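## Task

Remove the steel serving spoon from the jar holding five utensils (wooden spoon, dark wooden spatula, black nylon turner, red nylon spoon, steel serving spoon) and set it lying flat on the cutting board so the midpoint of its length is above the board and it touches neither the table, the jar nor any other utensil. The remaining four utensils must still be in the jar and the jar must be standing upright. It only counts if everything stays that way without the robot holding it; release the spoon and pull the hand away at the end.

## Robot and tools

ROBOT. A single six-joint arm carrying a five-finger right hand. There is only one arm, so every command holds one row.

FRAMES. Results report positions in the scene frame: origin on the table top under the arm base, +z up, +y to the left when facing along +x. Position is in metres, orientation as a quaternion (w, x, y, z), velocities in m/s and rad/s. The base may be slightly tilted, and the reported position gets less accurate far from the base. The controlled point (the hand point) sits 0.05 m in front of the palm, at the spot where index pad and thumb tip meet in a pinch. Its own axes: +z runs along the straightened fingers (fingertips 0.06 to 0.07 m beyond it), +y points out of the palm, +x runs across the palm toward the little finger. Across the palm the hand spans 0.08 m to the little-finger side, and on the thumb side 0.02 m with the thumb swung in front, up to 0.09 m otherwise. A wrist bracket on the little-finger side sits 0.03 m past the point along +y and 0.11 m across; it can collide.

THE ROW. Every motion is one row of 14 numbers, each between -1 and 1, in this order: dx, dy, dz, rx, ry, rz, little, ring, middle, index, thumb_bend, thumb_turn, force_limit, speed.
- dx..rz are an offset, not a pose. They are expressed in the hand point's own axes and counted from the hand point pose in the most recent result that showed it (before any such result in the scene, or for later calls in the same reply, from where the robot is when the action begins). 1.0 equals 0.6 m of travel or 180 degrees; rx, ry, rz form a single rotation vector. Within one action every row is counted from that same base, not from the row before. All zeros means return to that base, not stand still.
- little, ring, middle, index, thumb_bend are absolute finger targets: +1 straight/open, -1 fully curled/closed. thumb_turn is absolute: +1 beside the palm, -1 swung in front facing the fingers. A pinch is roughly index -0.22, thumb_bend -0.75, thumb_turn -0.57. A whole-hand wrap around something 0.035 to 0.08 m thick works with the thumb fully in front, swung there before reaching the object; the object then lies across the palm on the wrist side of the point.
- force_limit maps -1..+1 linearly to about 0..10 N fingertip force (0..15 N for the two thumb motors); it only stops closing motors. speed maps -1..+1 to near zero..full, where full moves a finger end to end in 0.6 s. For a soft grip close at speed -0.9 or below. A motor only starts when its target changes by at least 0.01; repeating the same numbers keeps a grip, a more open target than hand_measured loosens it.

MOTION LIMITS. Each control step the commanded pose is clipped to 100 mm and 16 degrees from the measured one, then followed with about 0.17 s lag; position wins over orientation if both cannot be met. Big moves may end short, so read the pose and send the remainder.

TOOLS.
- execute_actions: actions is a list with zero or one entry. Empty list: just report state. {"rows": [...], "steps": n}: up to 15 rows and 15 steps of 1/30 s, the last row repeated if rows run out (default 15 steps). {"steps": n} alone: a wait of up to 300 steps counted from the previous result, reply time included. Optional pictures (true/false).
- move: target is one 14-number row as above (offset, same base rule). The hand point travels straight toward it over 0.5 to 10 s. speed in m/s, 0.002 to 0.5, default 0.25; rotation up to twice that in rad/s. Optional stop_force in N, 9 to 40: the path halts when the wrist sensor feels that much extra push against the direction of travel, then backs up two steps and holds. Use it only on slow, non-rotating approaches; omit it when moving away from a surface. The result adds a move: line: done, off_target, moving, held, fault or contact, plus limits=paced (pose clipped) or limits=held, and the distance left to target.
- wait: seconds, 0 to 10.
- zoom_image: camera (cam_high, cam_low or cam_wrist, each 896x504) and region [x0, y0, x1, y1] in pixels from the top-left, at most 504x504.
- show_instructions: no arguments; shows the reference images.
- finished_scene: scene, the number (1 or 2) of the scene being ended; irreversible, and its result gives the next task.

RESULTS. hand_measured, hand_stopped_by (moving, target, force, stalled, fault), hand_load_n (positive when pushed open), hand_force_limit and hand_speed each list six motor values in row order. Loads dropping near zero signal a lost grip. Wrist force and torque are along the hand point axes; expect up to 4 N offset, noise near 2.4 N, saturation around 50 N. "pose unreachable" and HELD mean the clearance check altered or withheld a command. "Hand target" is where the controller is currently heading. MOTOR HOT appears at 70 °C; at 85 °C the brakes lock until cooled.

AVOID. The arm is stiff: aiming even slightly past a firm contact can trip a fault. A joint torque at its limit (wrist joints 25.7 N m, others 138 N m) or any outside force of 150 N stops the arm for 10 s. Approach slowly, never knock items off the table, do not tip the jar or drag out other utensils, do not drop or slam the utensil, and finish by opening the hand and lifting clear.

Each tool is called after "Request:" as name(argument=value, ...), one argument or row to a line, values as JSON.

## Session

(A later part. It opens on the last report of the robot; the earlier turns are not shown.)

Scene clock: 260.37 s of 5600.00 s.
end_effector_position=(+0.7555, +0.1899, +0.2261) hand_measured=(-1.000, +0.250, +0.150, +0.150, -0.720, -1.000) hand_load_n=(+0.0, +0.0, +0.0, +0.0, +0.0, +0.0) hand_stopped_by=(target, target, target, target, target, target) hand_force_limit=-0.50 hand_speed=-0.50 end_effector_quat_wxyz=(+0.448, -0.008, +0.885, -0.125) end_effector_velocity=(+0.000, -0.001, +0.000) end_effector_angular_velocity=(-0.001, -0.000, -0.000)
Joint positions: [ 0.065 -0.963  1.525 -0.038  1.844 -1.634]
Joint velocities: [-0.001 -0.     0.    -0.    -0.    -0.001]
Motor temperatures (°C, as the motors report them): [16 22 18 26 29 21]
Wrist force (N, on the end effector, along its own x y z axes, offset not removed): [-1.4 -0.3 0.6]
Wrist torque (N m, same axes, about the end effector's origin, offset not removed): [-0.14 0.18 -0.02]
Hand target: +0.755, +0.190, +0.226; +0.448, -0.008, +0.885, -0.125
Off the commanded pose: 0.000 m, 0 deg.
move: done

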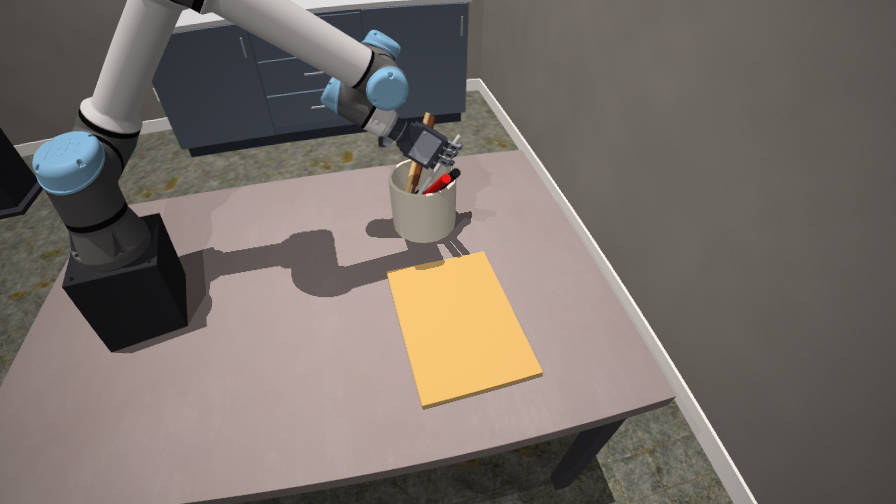

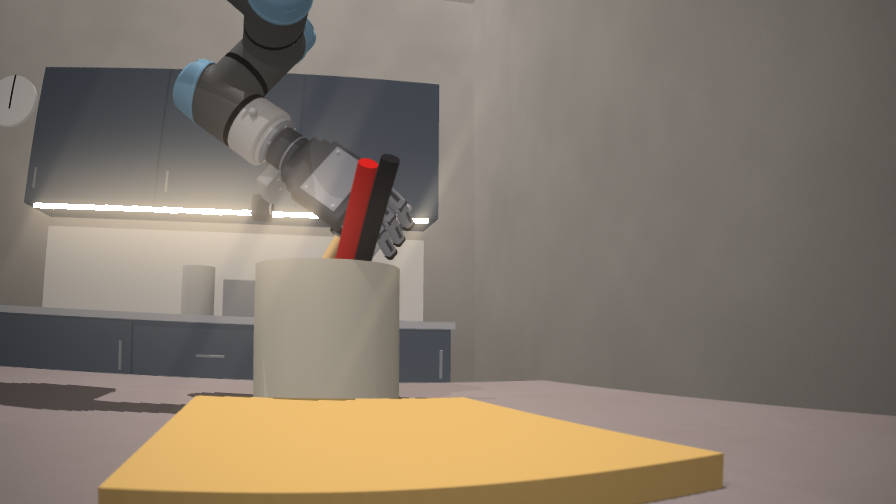

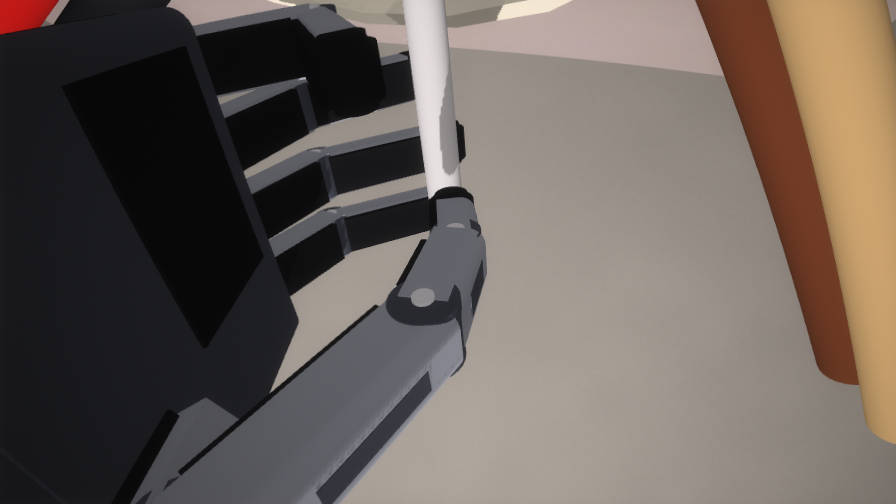

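Request:
move(
  target=[0, 0.004, 0.006, 0, 0, 0, -1.0, 0.25, 0.15, 0.15, -0.78, -1.0, -0.5, -0.5],
  speed=0.02,
)

Request:
move(
  target=[0, 0, 0, 0, 0, 0, -1.0, 0.15, -0.35, -0.35, -0.78, -1.0, -0.2, -0.8],
  speed=0.02,
)

Scene clock: 263.93 s of 5600.00 s.
end_effector_position=(+0.7585, +0.1914, +0.2236) hand_measured=(-1.000, +0.250, +0.150, +0.150, -0.780, -1.000) hand_load_n=(+0.0, +0.0, +0.0, +0.0, +0.0, +0.0) hand_stopped_by=(target, target, target, target, target, target) hand_force_limit=-0.50 hand_speed=-0.50 end_effector_quat_wxyz=(+0.448, -0.008, +0.885, -0.125) end_effector_velocity=(+0.002, -0.000, +0.000) end_effector_angular_velocity=(-0.000, -0.002, -0.001)
Joint positions: [ 0.067 -0.953  1.514 -0.036  1.846 -1.633]
Joint velocities: [-0.     0.003 -0.004  0.     0.001  0.   ]
Motor temperatures (°C, as the motors report them): [16 22 18 26 29 21]
Wrist force (N, on the end effector, along its own x y z axes, offset not removed): [-0.9 0.9 1.4]
Wrist torque (N m, same axes, about the end effector's origin, offset not removed): [0.02 0.04 0.07]
Hand target: +0.759, +0.191, +0.224; +0.448, -0.008, +0.885, -0.125
Off the commanded pose: 0.000 m, 0 deg.
move: done

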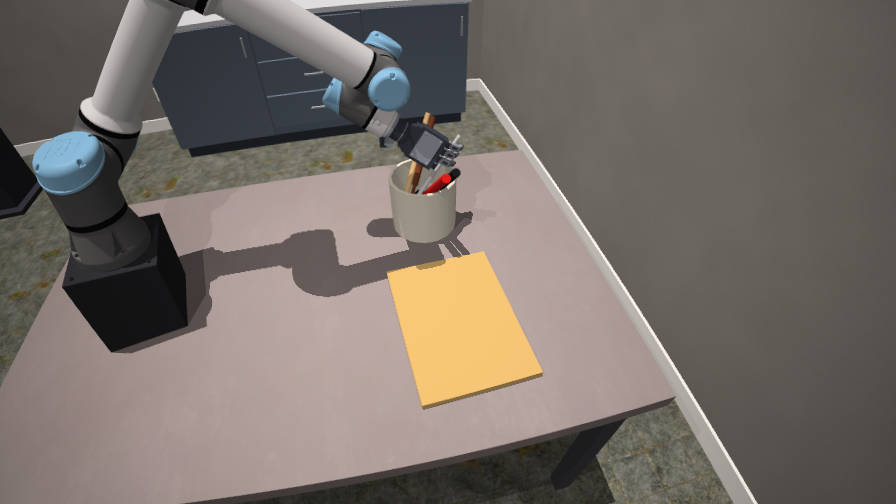

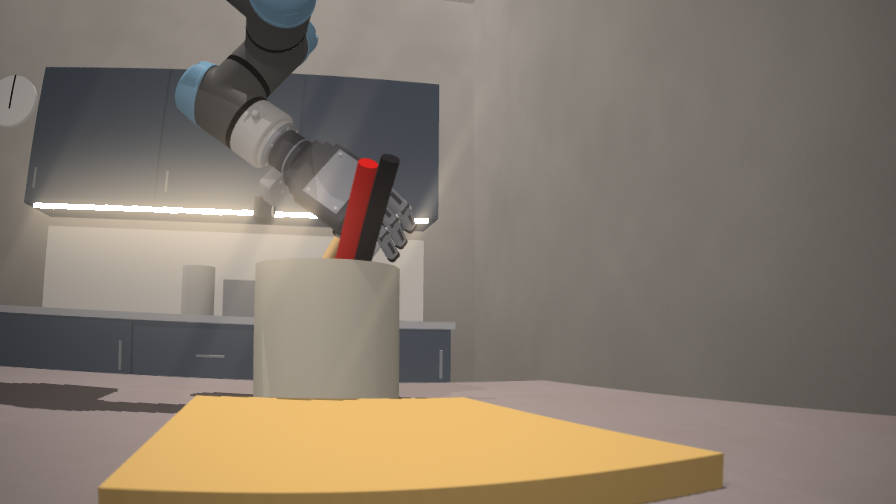

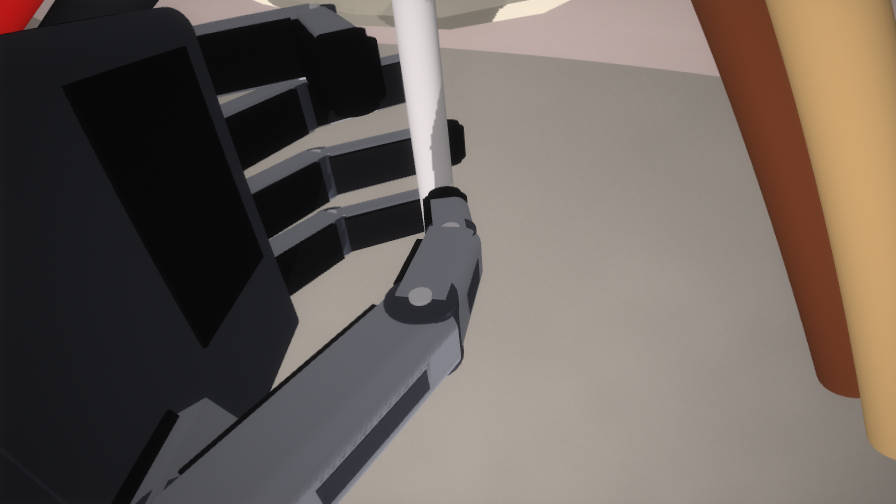

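Scene clock: 264.83 s of 5600.00 s.
end_effector_position=(+0.7585, +0.1915, +0.2237) hand_measured=(-1.000, +0.150, -0.048, -0.058, -0.780, -1.000) hand_load_n=(+0.0, +0.0, +3.5, +4.5, +1.5, -0.5) hand_stopped_by=(target, target, force, force, target, target) hand_force_limit=-0.20 hand_speed=-0.80 end_effector_quat_wxyz=(+0.448, -0.008, +0.885, -0.125) end_effector_velocity=(+0.000, +0.001, +0.000) end_effector_angular_velocity=(+0.001, -0.001, +0.000)
Joint positions: [ 0.067 -0.953  1.514 -0.036  1.846 -1.633]
Joint velocities: [ 0.001 -0.     0.    -0.001 -0.     0.001]
Motor temperatures (°C, as the motors report them): [16 22 18 26 29 21]
Wrist force (N, on the end effector, along its own x y z axes, offset not removed): [-3.6 -1.4 1.8]
Wrist torque (N m, same axes, about the end effector's origin, offset not removed): [-0.31 0.39 -0.11]
Hand target: +0.758, +0.191, +0.224; +0.448, -0.008, +0.885, -0.125
Off the commanded pose: 0.000 m, 0 deg.
move: done

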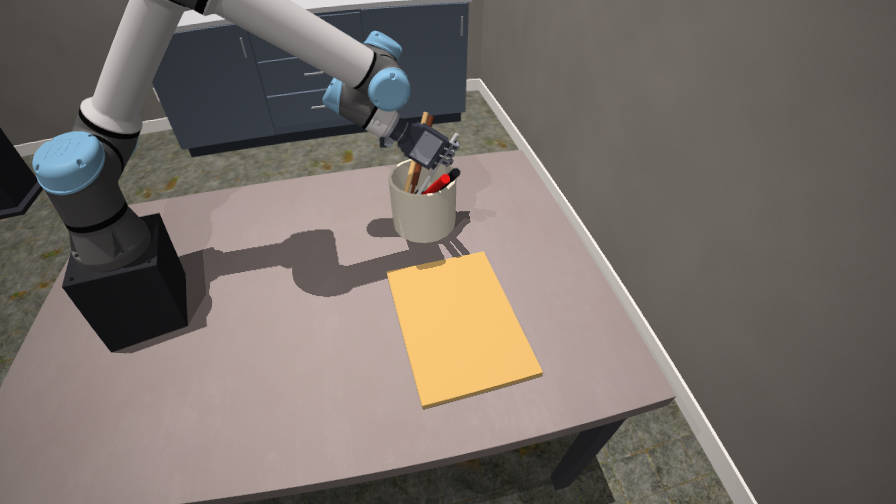

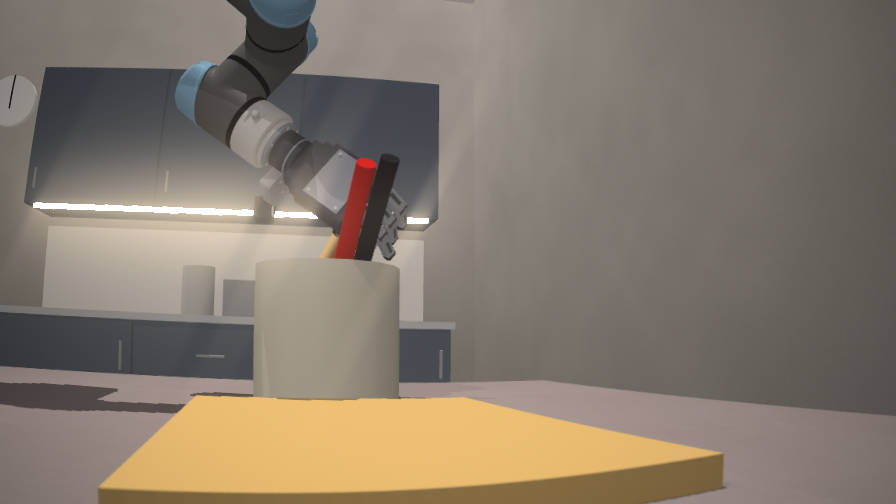

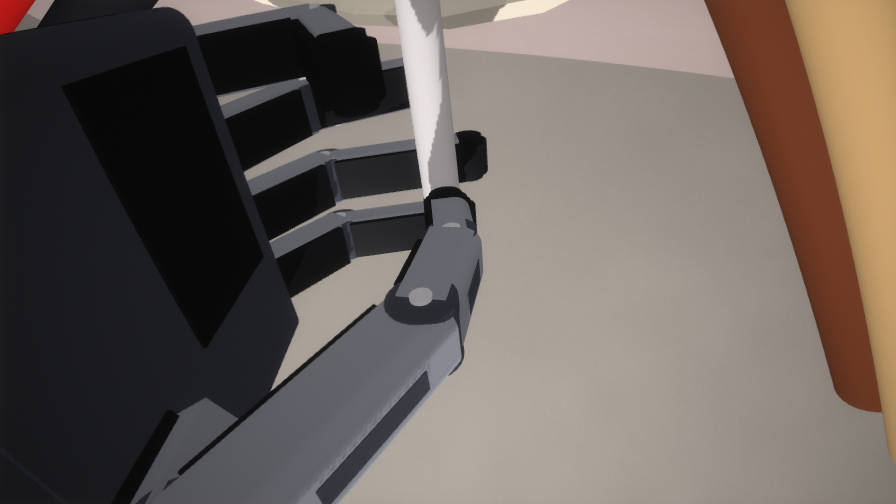

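Request:
execute_actions(
  actions=[
    {"rows": [[0,0,0,0,0,0,-1.0,0.15,-0.45,-0.45,-0.78,-1.0,0.6,-0.92]], "steps": 15},
  ],
  pictures=false,
)

Request:
move(
  target=[0, 0, 0, 0, 0, 0, -1.0, -0.3, -0.45, -0.45, -0.78, -1.0, -0.7, -0.85],
  speed=0.02,
)

Scene clock: 267.03 s of 5600.00 s.
end_effector_position=(+0.7585, +0.1915, +0.2236) hand_measured=(-1.000, +0.150, -0.062, -0.074, -0.778, -1.000) hand_load_n=(+0.0, +0.0, +8.0, +9.0, +3.0, -0.5) hand_stopped_by=(target, target, force, force, target, target) hand_force_limit=0.60 hand_speed=-0.92 end_effector_quat_wxyz=(+0.448, -0.008, +0.885, -0.125) end_effector_velocity=(+0.000, -0.001, +0.001) end_effector_angular_velocity=(-0.000, -0.001, -0.001)
Joint positions: [ 0.067 -0.953  1.514 -0.036  1.846 -1.633]
Joint velocities: [-0.001 -0.001 -0.001 -0.     0.    -0.   ]
Motor temperatures (°C, as the motors report them): [16 22 18 26 29 21]
Wrist force (N, on the end effector, along its own x y z axes, offset not removed): [-4.7 0.1 1.0]
Wrist torque (N m, same axes, about the end effector's origin, offset not removed): [-0.03 0.15 -0.01]
Hand target: +0.759, +0.191, +0.224; +0.448, -0.008, +0.885, -0.125
Off the commanded pose: 0.000 m, 0 deg.
Steps of this call (steps 1 to 51: nothing new was sent; steps 52 to 66: all 15 steps of this action). Readings (end_effector_position | what the end effector reports):
52: (+0.7585, +0.1915, +0.2236) | hand_measured=(-1.000, +0.150, -0.048, -0.058, -0.780, -1.000) hand_load_n=(+0.0, +0.0, +3.5, +4.5, +1.5, +0.0) hand_stopped_by=(target, target, moving, moving, target, target) hand_force_limit=0.60 hand_speed=-0.92
53: (+0.7585, +0.1915, +0.2236) | hand_measured=(-1.000, +0.150, -0.048, -0.058, -0.780, -1.000) hand_load_n=(+0.0, +0.0, +3.5, +4.5, +1.5, +0.0) hand_stopped_by=(target, target, moving, moving, target, target) hand_force_limit=0.60 hand_speed=-0.92
55: (+0.7585, +0.1915, +0.2236) | hand_measured=(-1.000, +0.150, -0.050, -0.062, -0.780, -1.000) hand_load_n=(+0.0, +0.0, +4.5, +5.5, +2.0, +0.0) hand_stopped_by=(target, target, moving, moving, target, target) hand_force_limit=0.60 hand_speed=-0.92
59: (+0.7585, +0.1915, +0.2236) | hand_measured=(-1.000, +0.150, -0.062, -0.074, -0.778, -1.000) hand_load_n=(+0.0, +0.0, +8.0, +9.0, +3.0, -0.5) hand_stopped_by=(target, target, force, force, target, target) hand_force_limit=0.60 hand_speed=-0.92
66: the state above

Scene clock: 268.30 s of 5600.00 s.
end_effector_position=(+0.7585, +0.1915, +0.2236) hand_measured=(-1.000, -0.040, -0.062, -0.074, -0.778, -1.000) hand_load_n=(+0.0, +3.0, +7.5, +8.0, +3.0, -0.5) hand_stopped_by=(target, force, force, force, target, target) hand_force_limit=-0.70 hand_speed=-0.85 end_effector_quat_wxyz=(+0.448, -0.008, +0.885, -0.125) end_effector_velocity=(+0.000, +0.001, +0.001) end_effector_angular_velocity=(+0.000, -0.003, +0.001)
Joint positions: [ 0.067 -0.953  1.514 -0.036  1.846 -1.633]
Joint velocities: [ 0.001 -0.002  0.    -0.001 -0.    -0.   ]
Motor temperatures (°C, as the motors report them): [16 22 18 26 29 21]
Wrist force (N, on the end effector, along its own x y z axes, offset not removed): [-5.8 0.4 4.1]
Wrist torque (N m, same axes, about the end effector's origin, offset not removed): [-0.16 0.09 -0.16]
Hand target: +0.758, +0.191, +0.224; +0.448, -0.008, +0.885, -0.125
Off the commanded pose: 0.000 m, 0 deg.
move: done

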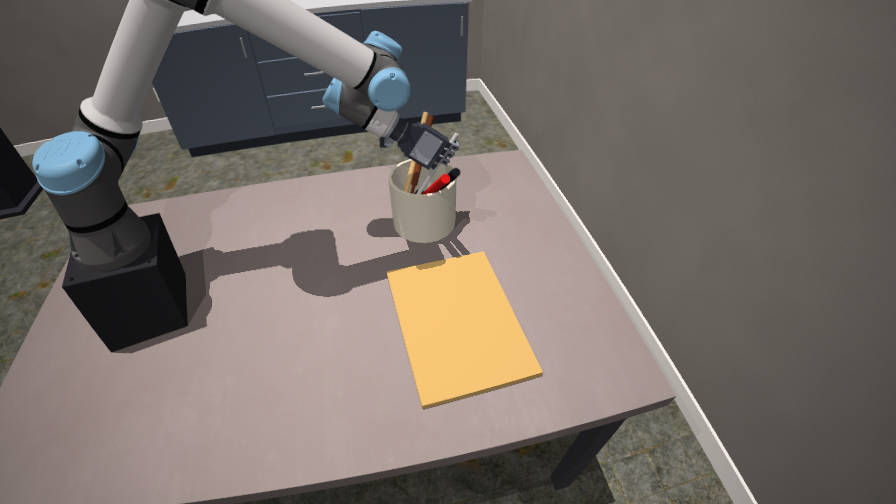

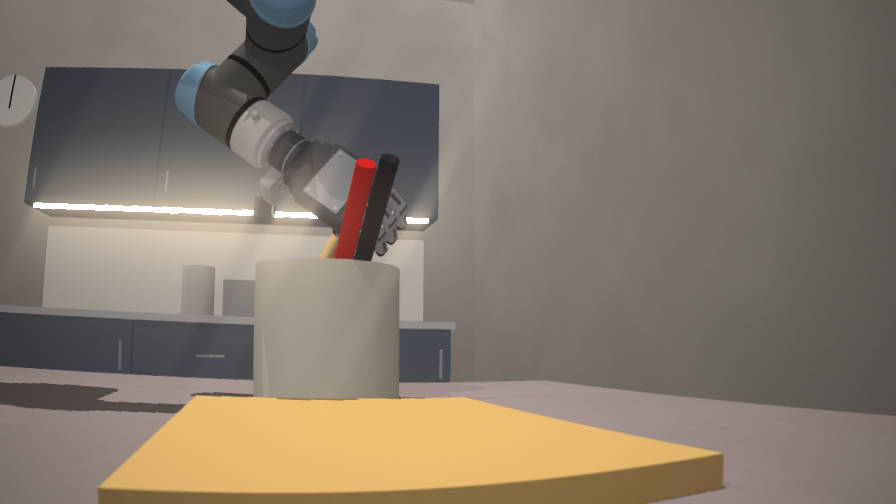

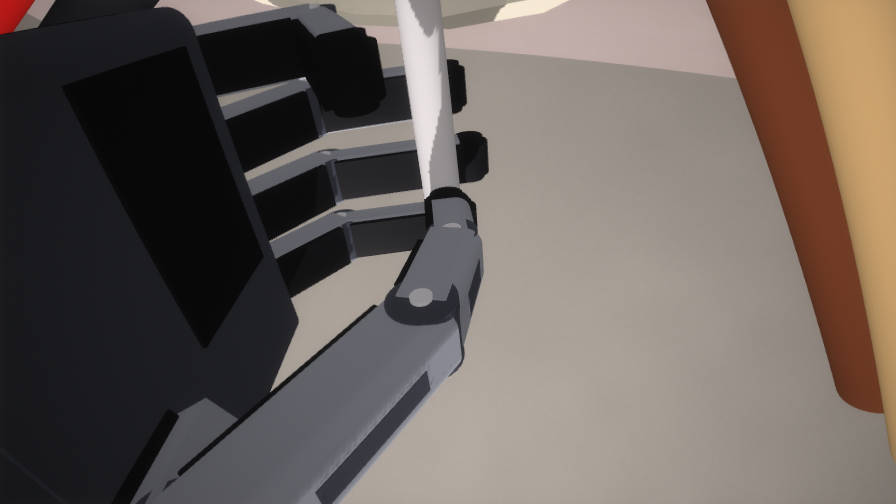

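Request:
move(
  target=[-0.067, 0, 0, 0, 0, 0, -1.0, -0.3, -0.45, -0.45, -0.78, -1.0, -0.7, -0.85],
  speed=0.04,
)

Request:
zoom_image(
  camera="cam_high",
  region=[370, 90, 490, 210],
)

Scene clock: 271.47 s of 5600.00 s.
end_effector_position=(+0.7824, +0.1965, +0.2553) hand_measured=(-1.000, -0.040, -0.062, -0.074, -0.776, -1.000) hand_load_n=(+0.0, +4.0, +7.0, +6.0, +6.5, -1.0) hand_stopped_by=(target, force, force, force, target, target) hand_force_limit=-0.70 hand_speed=-0.85 end_effector_quat_wxyz=(+0.448, -0.008, +0.885, -0.125) end_effector_velocity=(+0.001, -0.000, +0.000) end_effector_angular_velocity=(-0.000, +0.002, -0.001)
Joint positions: [ 0.072 -0.949  1.407  0.067  1.85  -1.631]
Joint velocities: [-0.     0.002 -0.005  0.005  0.     0.   ]
Motor temperatures (°C, as the motors report them): [16 22 18 26 29 21]
Wrist force (N, on the end effector, along its own x y z axes, offset not removed): [-0.5 -0.1 2.6]
Wrist torque (N m, same axes, about the end effector's origin, offset not removed): [-0.22 0.03 -0.08]
Hand target: +0.783, +0.197, +0.255; +0.448, -0.008, +0.885, -0.125
Off the commanded pose: 0.000 m, 0 deg.
move: done

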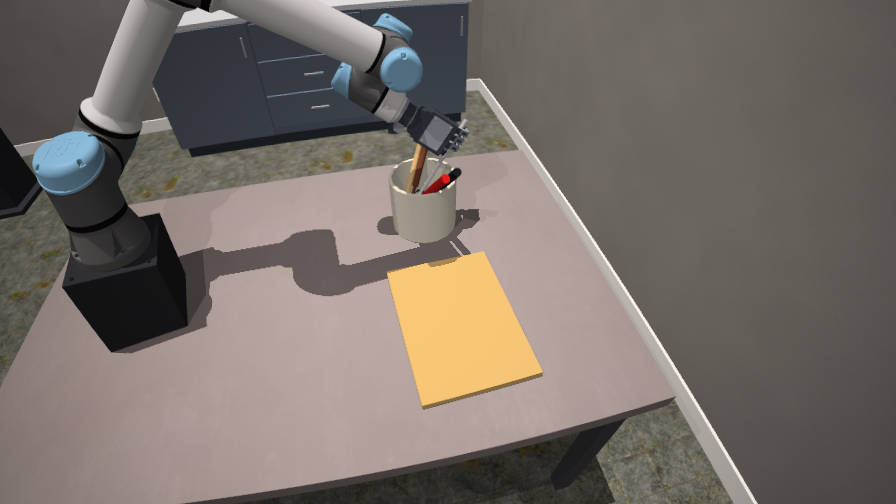

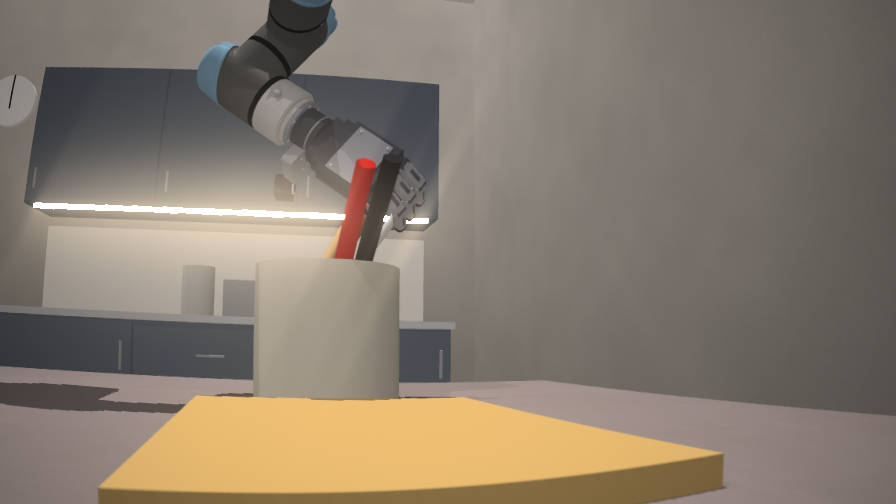

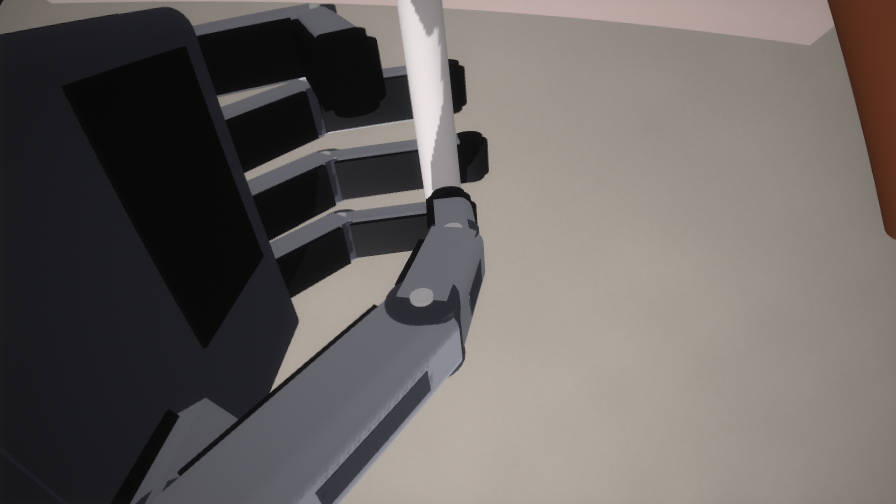

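Region (370, 90, 490, 210) of cam_high's 896x504 image, scaled by 4.200, with more detail than that image has.

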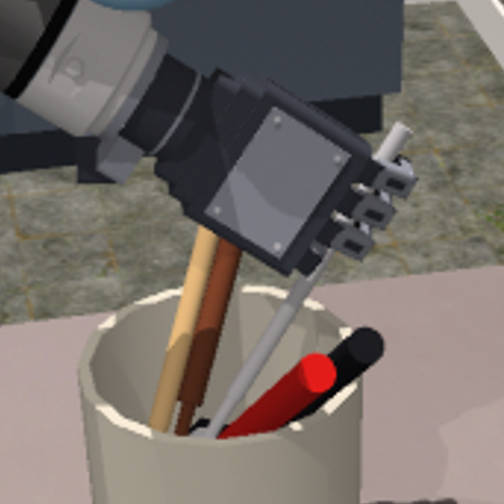

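Request:
move(
  target=[-0.067, 0, -0.008, 0, 0, 0, -1.0, -0.3, -0.45, -0.45, -0.78, -1.0, -0.7, -0.85],
  speed=0.04,
)

Request:
zoom_image(
  camera="cam_high",
  region=[370, 90, 490, 210],
)

Scene clock: 274.73 s of 5600.00 s.
end_effector_position=(+0.8026, +0.2026, +0.2897) hand_measured=(-1.000, -0.040, -0.062, -0.074, -0.776, -1.000) hand_load_n=(+0.0, +2.5, +6.5, +7.0, +7.0, -0.5) hand_stopped_by=(target, force, force, force, target, target) hand_force_limit=-0.70 hand_speed=-0.85 end_effector_quat_wxyz=(+0.448, -0.008, +0.885, -0.125) end_effector_velocity=(+0.001, +0.001, +0.001) end_effector_angular_velocity=(-0.000, -0.000, +0.001)
Joint positions: [ 0.078 -0.945  1.298  0.172  1.856 -1.627]
Joint velocities: [ 0.002  0.001 -0.006  0.004  0.    -0.   ]
Motor temperatures (°C, as the motors report them): [16 22 18 26 29 21]
Wrist force (N, on the end effector, along its own x y z axes, offset not removed): [-1.3 0.6 2.0]
Wrist torque (N m, same axes, about the end effector's origin, offset not removed): [-0.13 0.19 -0.06]
Hand target: +0.803, +0.203, +0.290; +0.448, -0.008, +0.885, -0.125
Off the commanded pose: 0.000 m, 0 deg.
move: done

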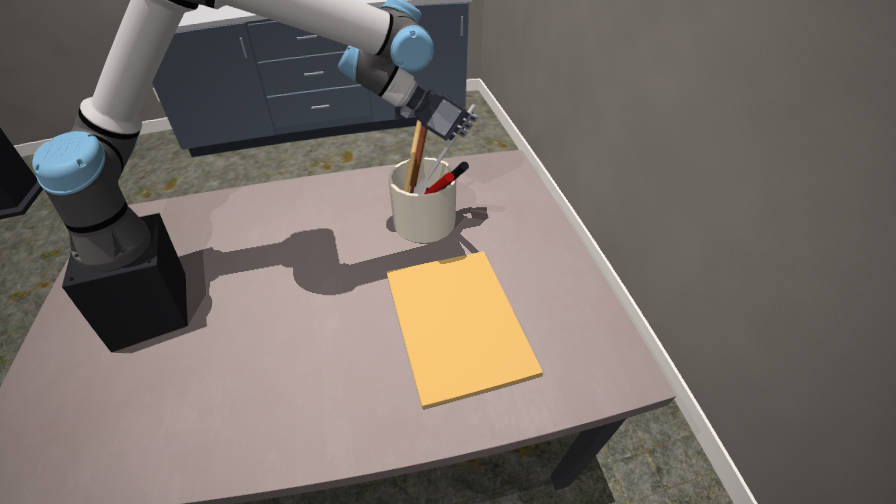

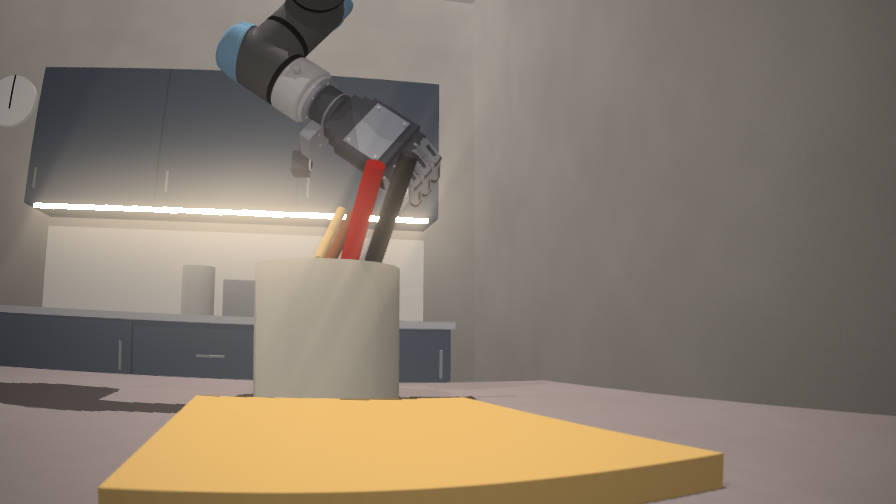

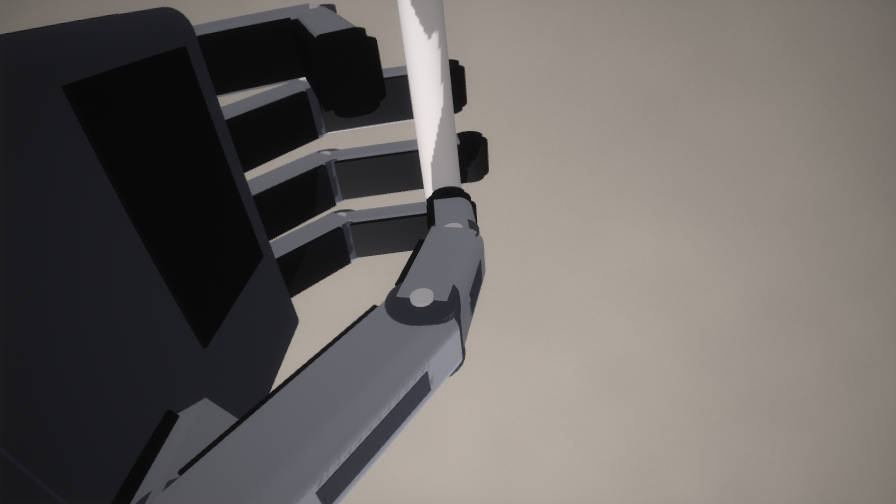

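Region (370, 90, 490, 210) of cam_high's 896x504 image, scaled by 4.200, with more detail than that image has.

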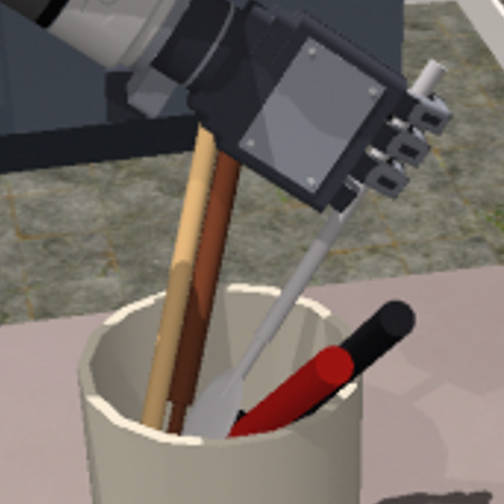

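Request:
move(
  target=[-0.0785, -0.0123, -0.0325, 0, 0, 0, -1.0, -0.3, -0.45, -0.45, -0.78, -1.0, -0.7, -0.85],
  speed=0.04,
)

Request:
zoom_image(
  camera="cam_high",
  region=[370, 80, 500, 210],
)

Scene clock: 279.03 s of 5600.00 s.
end_effector_position=(+0.8145, +0.2055, +0.3396) hand_measured=(-1.000, -0.040, -0.062, -0.074, -0.776, -1.000) hand_load_n=(+0.0, +2.0, +6.5, +7.5, +7.0, -0.5) hand_stopped_by=(target, force, force, force, target, target) hand_force_limit=-0.70 hand_speed=-0.85 end_effector_quat_wxyz=(+0.448, -0.008, +0.885, -0.125) end_effector_velocity=(+0.001, -0.000, +0.001) end_effector_angular_velocity=(-0.000, +0.000, -0.000)
Joint positions: [ 0.08  -0.965  1.197  0.295  1.857 -1.626]
Joint velocities: [-0.     0.    -0.004  0.004  0.    -0.   ]
Motor temperatures (°C, as the motors report them): [16 22 18 26 29 21]
Wrist force (N, on the end effector, along its own x y z axes, offset not removed): [-0.2 -0.8 0.9]
Wrist torque (N m, same axes, about the end effector's origin, offset not removed): [-0.26 0.10 -0.07]
Hand target: +0.815, +0.205, +0.340; +0.448, -0.008, +0.885, -0.125
Off the commanded pose: 0.000 m, 0 deg.
move: done

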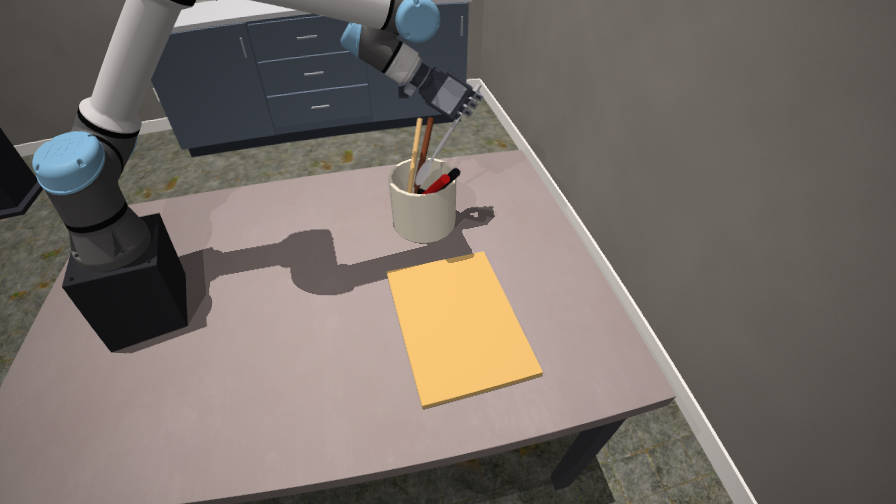

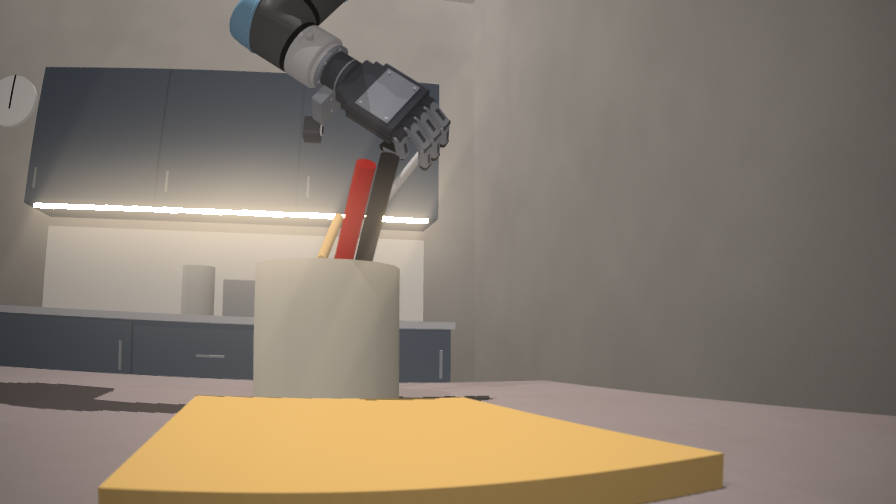

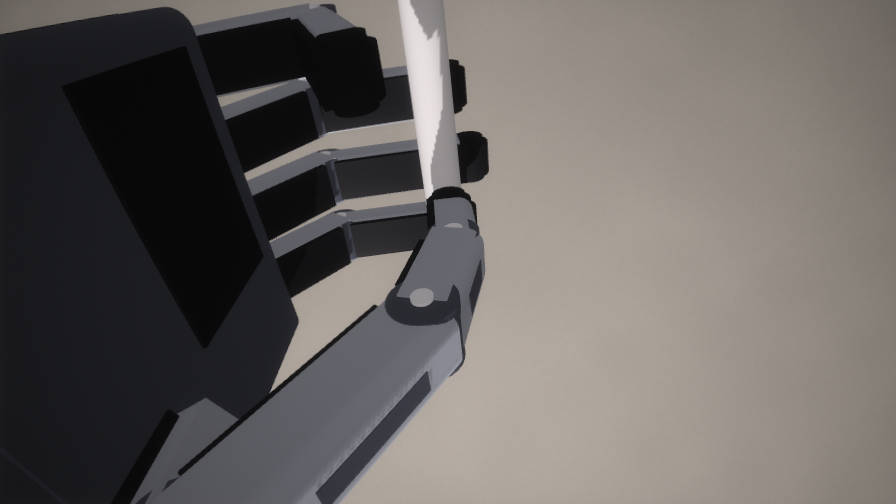

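Region (370, 80, 500, 210) of cam_high's 896x504 image, scaled by 3.877, with more detail than that image has.

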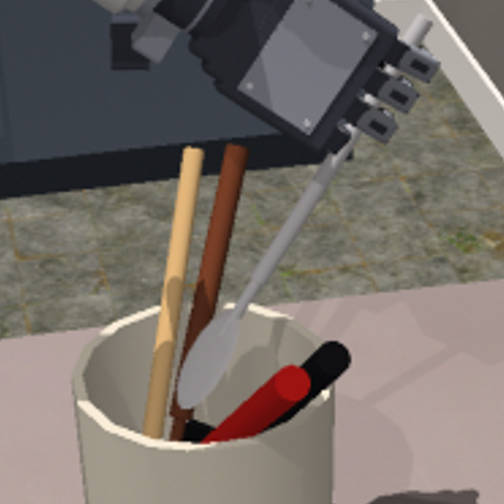

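Request:
move(
  target=[-0.0711, -0.038, -0.091, 0, 0, 0, -1.0, -0.3, -0.45, -0.45, -0.78, -1.0, -0.7, -0.85],
  speed=0.1,
)

Request:
move(
  target=[0.398, -0.381, -0.166, 0, 0.2688, -0.1088, -1.0, -0.3, -0.45, -0.45, -0.78, -1.0, -0.7, -0.85],
  speed=0.22,
)

Scene clock: 316.43 s of 5600.00 s.
end_effector_position=(+0.7945, +0.2004, +0.4093) hand_measured=(-1.000, -0.040, -0.062, -0.074, -0.776, -1.000) hand_load_n=(+0.0, +2.0, +6.5, +7.5, +7.0, -0.5) hand_stopped_by=(target, force, force, force, target, target) hand_force_limit=-0.70 hand_speed=-0.85 end_effector_quat_wxyz=(+0.448, -0.008, +0.885, -0.125) end_effector_velocity=(-0.001, +0.000, +0.002) end_effector_angular_velocity=(-0.000, -0.001, +0.001)
Joint positions: [ 0.072 -1.068  1.185  0.408  1.851 -1.63 ]
Joint velocities: [ 0.    -0.003 -0.     0.002 -0.    -0.001]
Motor temperatures (°C, as the motors report them): [16 22 18 26 29 21]
Wrist force (N, on the end effector, along its own x y z axes, offset not removed): [-0.7 0.1 2.5]
Wrist torque (N m, same axes, about the end effector's origin, offset not removed): [-0.18 0.11 0.06]
Hand target: +0.794, +0.200, +0.409; +0.448, -0.008, +0.885, -0.125
Off the commanded pose: 0.000 m, 0 deg.
After step 90, 33.20 s passed at rest.
move: done

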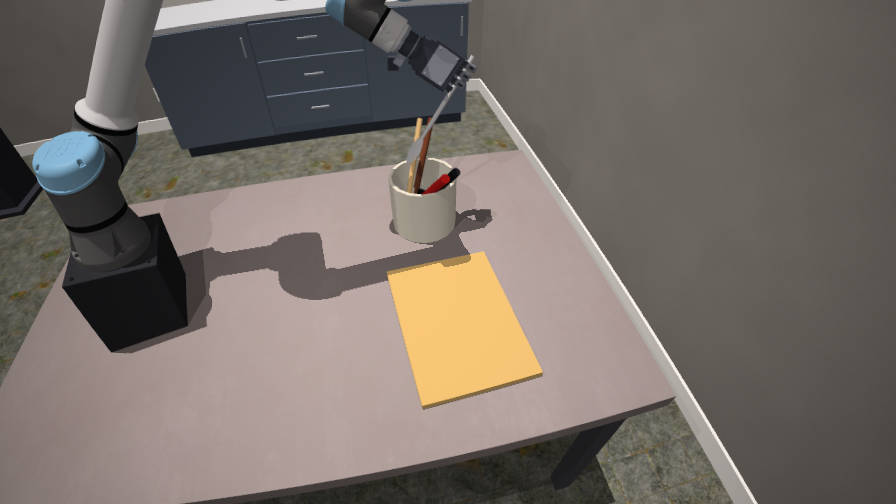

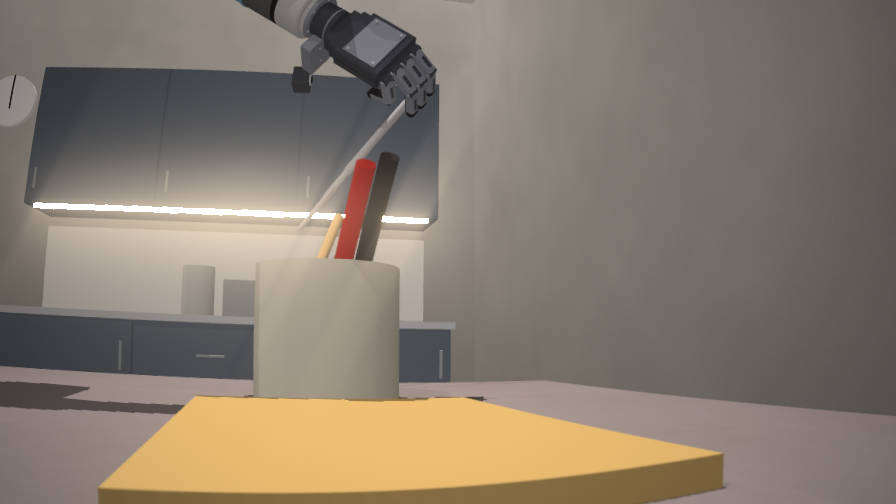

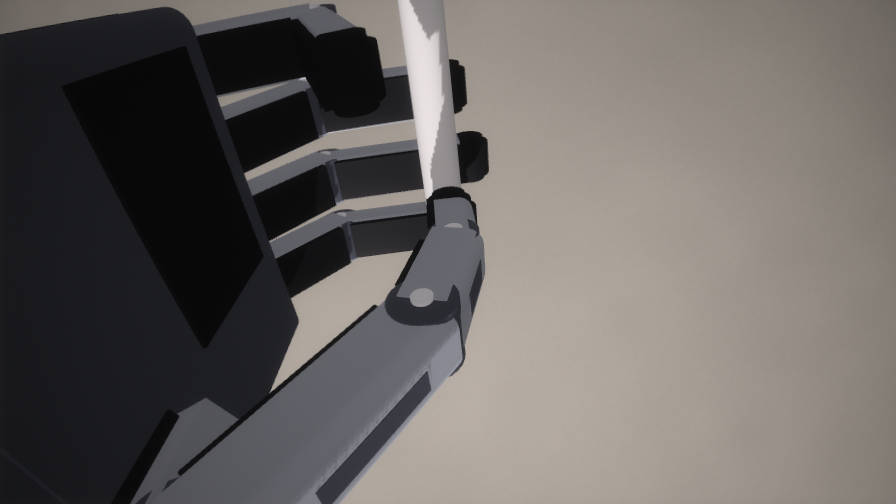

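Scene clock: 319.03 s of 5600.00 s.
end_effector_position=(+0.5501, -0.0296, +0.3290) hand_measured=(-1.000, -0.040, -0.062, -0.074, -0.776, -1.000) hand_load_n=(+0.0, +2.5, +6.5, +7.0, +7.0, -0.5) hand_stopped_by=(target, force, force, force, target, target) hand_force_limit=-0.70 hand_speed=-0.85 end_effector_quat_wxyz=(+0.021, -0.103, +0.976, -0.190) end_effector_velocity=(-0.001, -0.002, -0.001) end_effector_angular_velocity=(-0.001, +0.004, -0.000)
Joint positions: [-0.329 -1.18   1.42   1.039  1.843 -2.109]
Joint velocities: [-0.003  0.001  0.001  0.     0.002 -0.003]
Motor temperatures (°C, as the motors report them): [16 22 18 26 29 21]
Wrist force (N, on the end effector, along its own x y z axes, offset not removed): [-0.9 0.2 2.4]
Wrist torque (N m, same axes, about the end effector's origin, offset not removed): [-0.13 0.01 0.04]
Hand target: +0.550, -0.030, +0.329; +0.020, -0.103, +0.976, -0.190
Off the commanded pose: 0.000 m, 0 deg.
move: done

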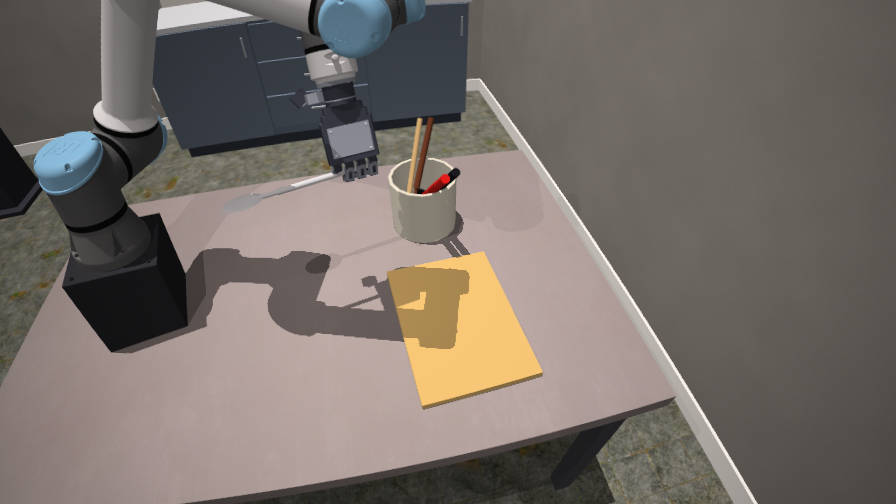

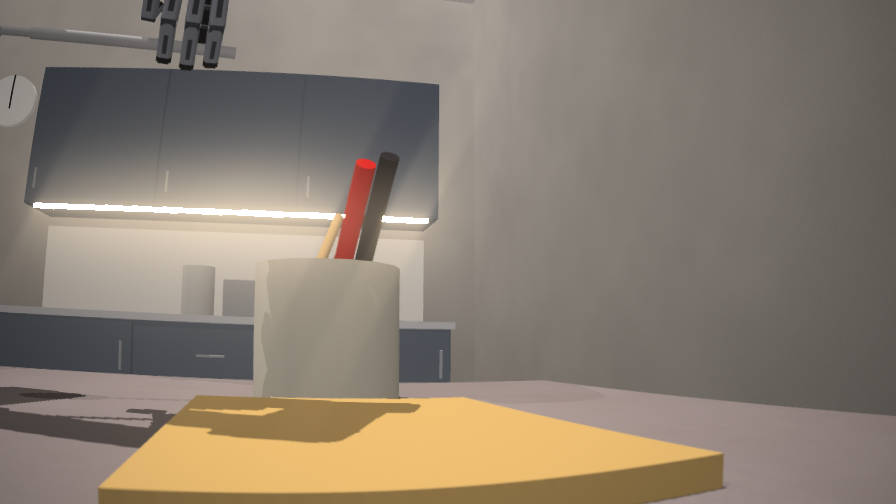

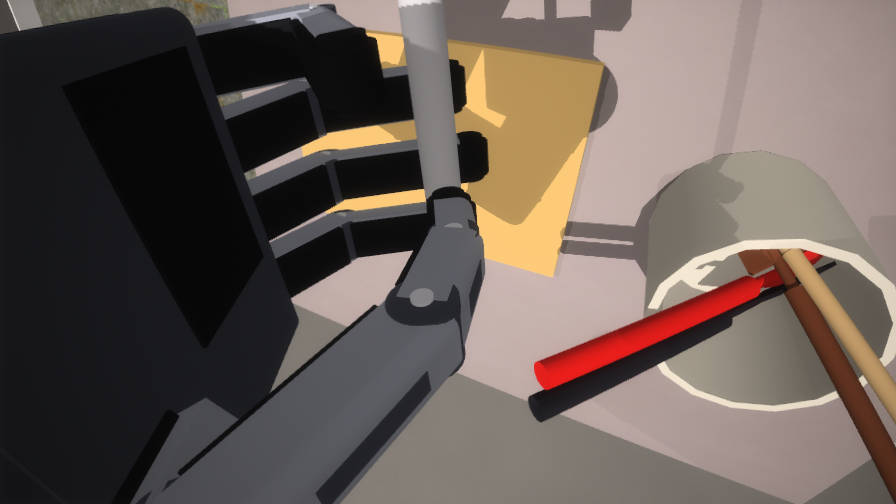

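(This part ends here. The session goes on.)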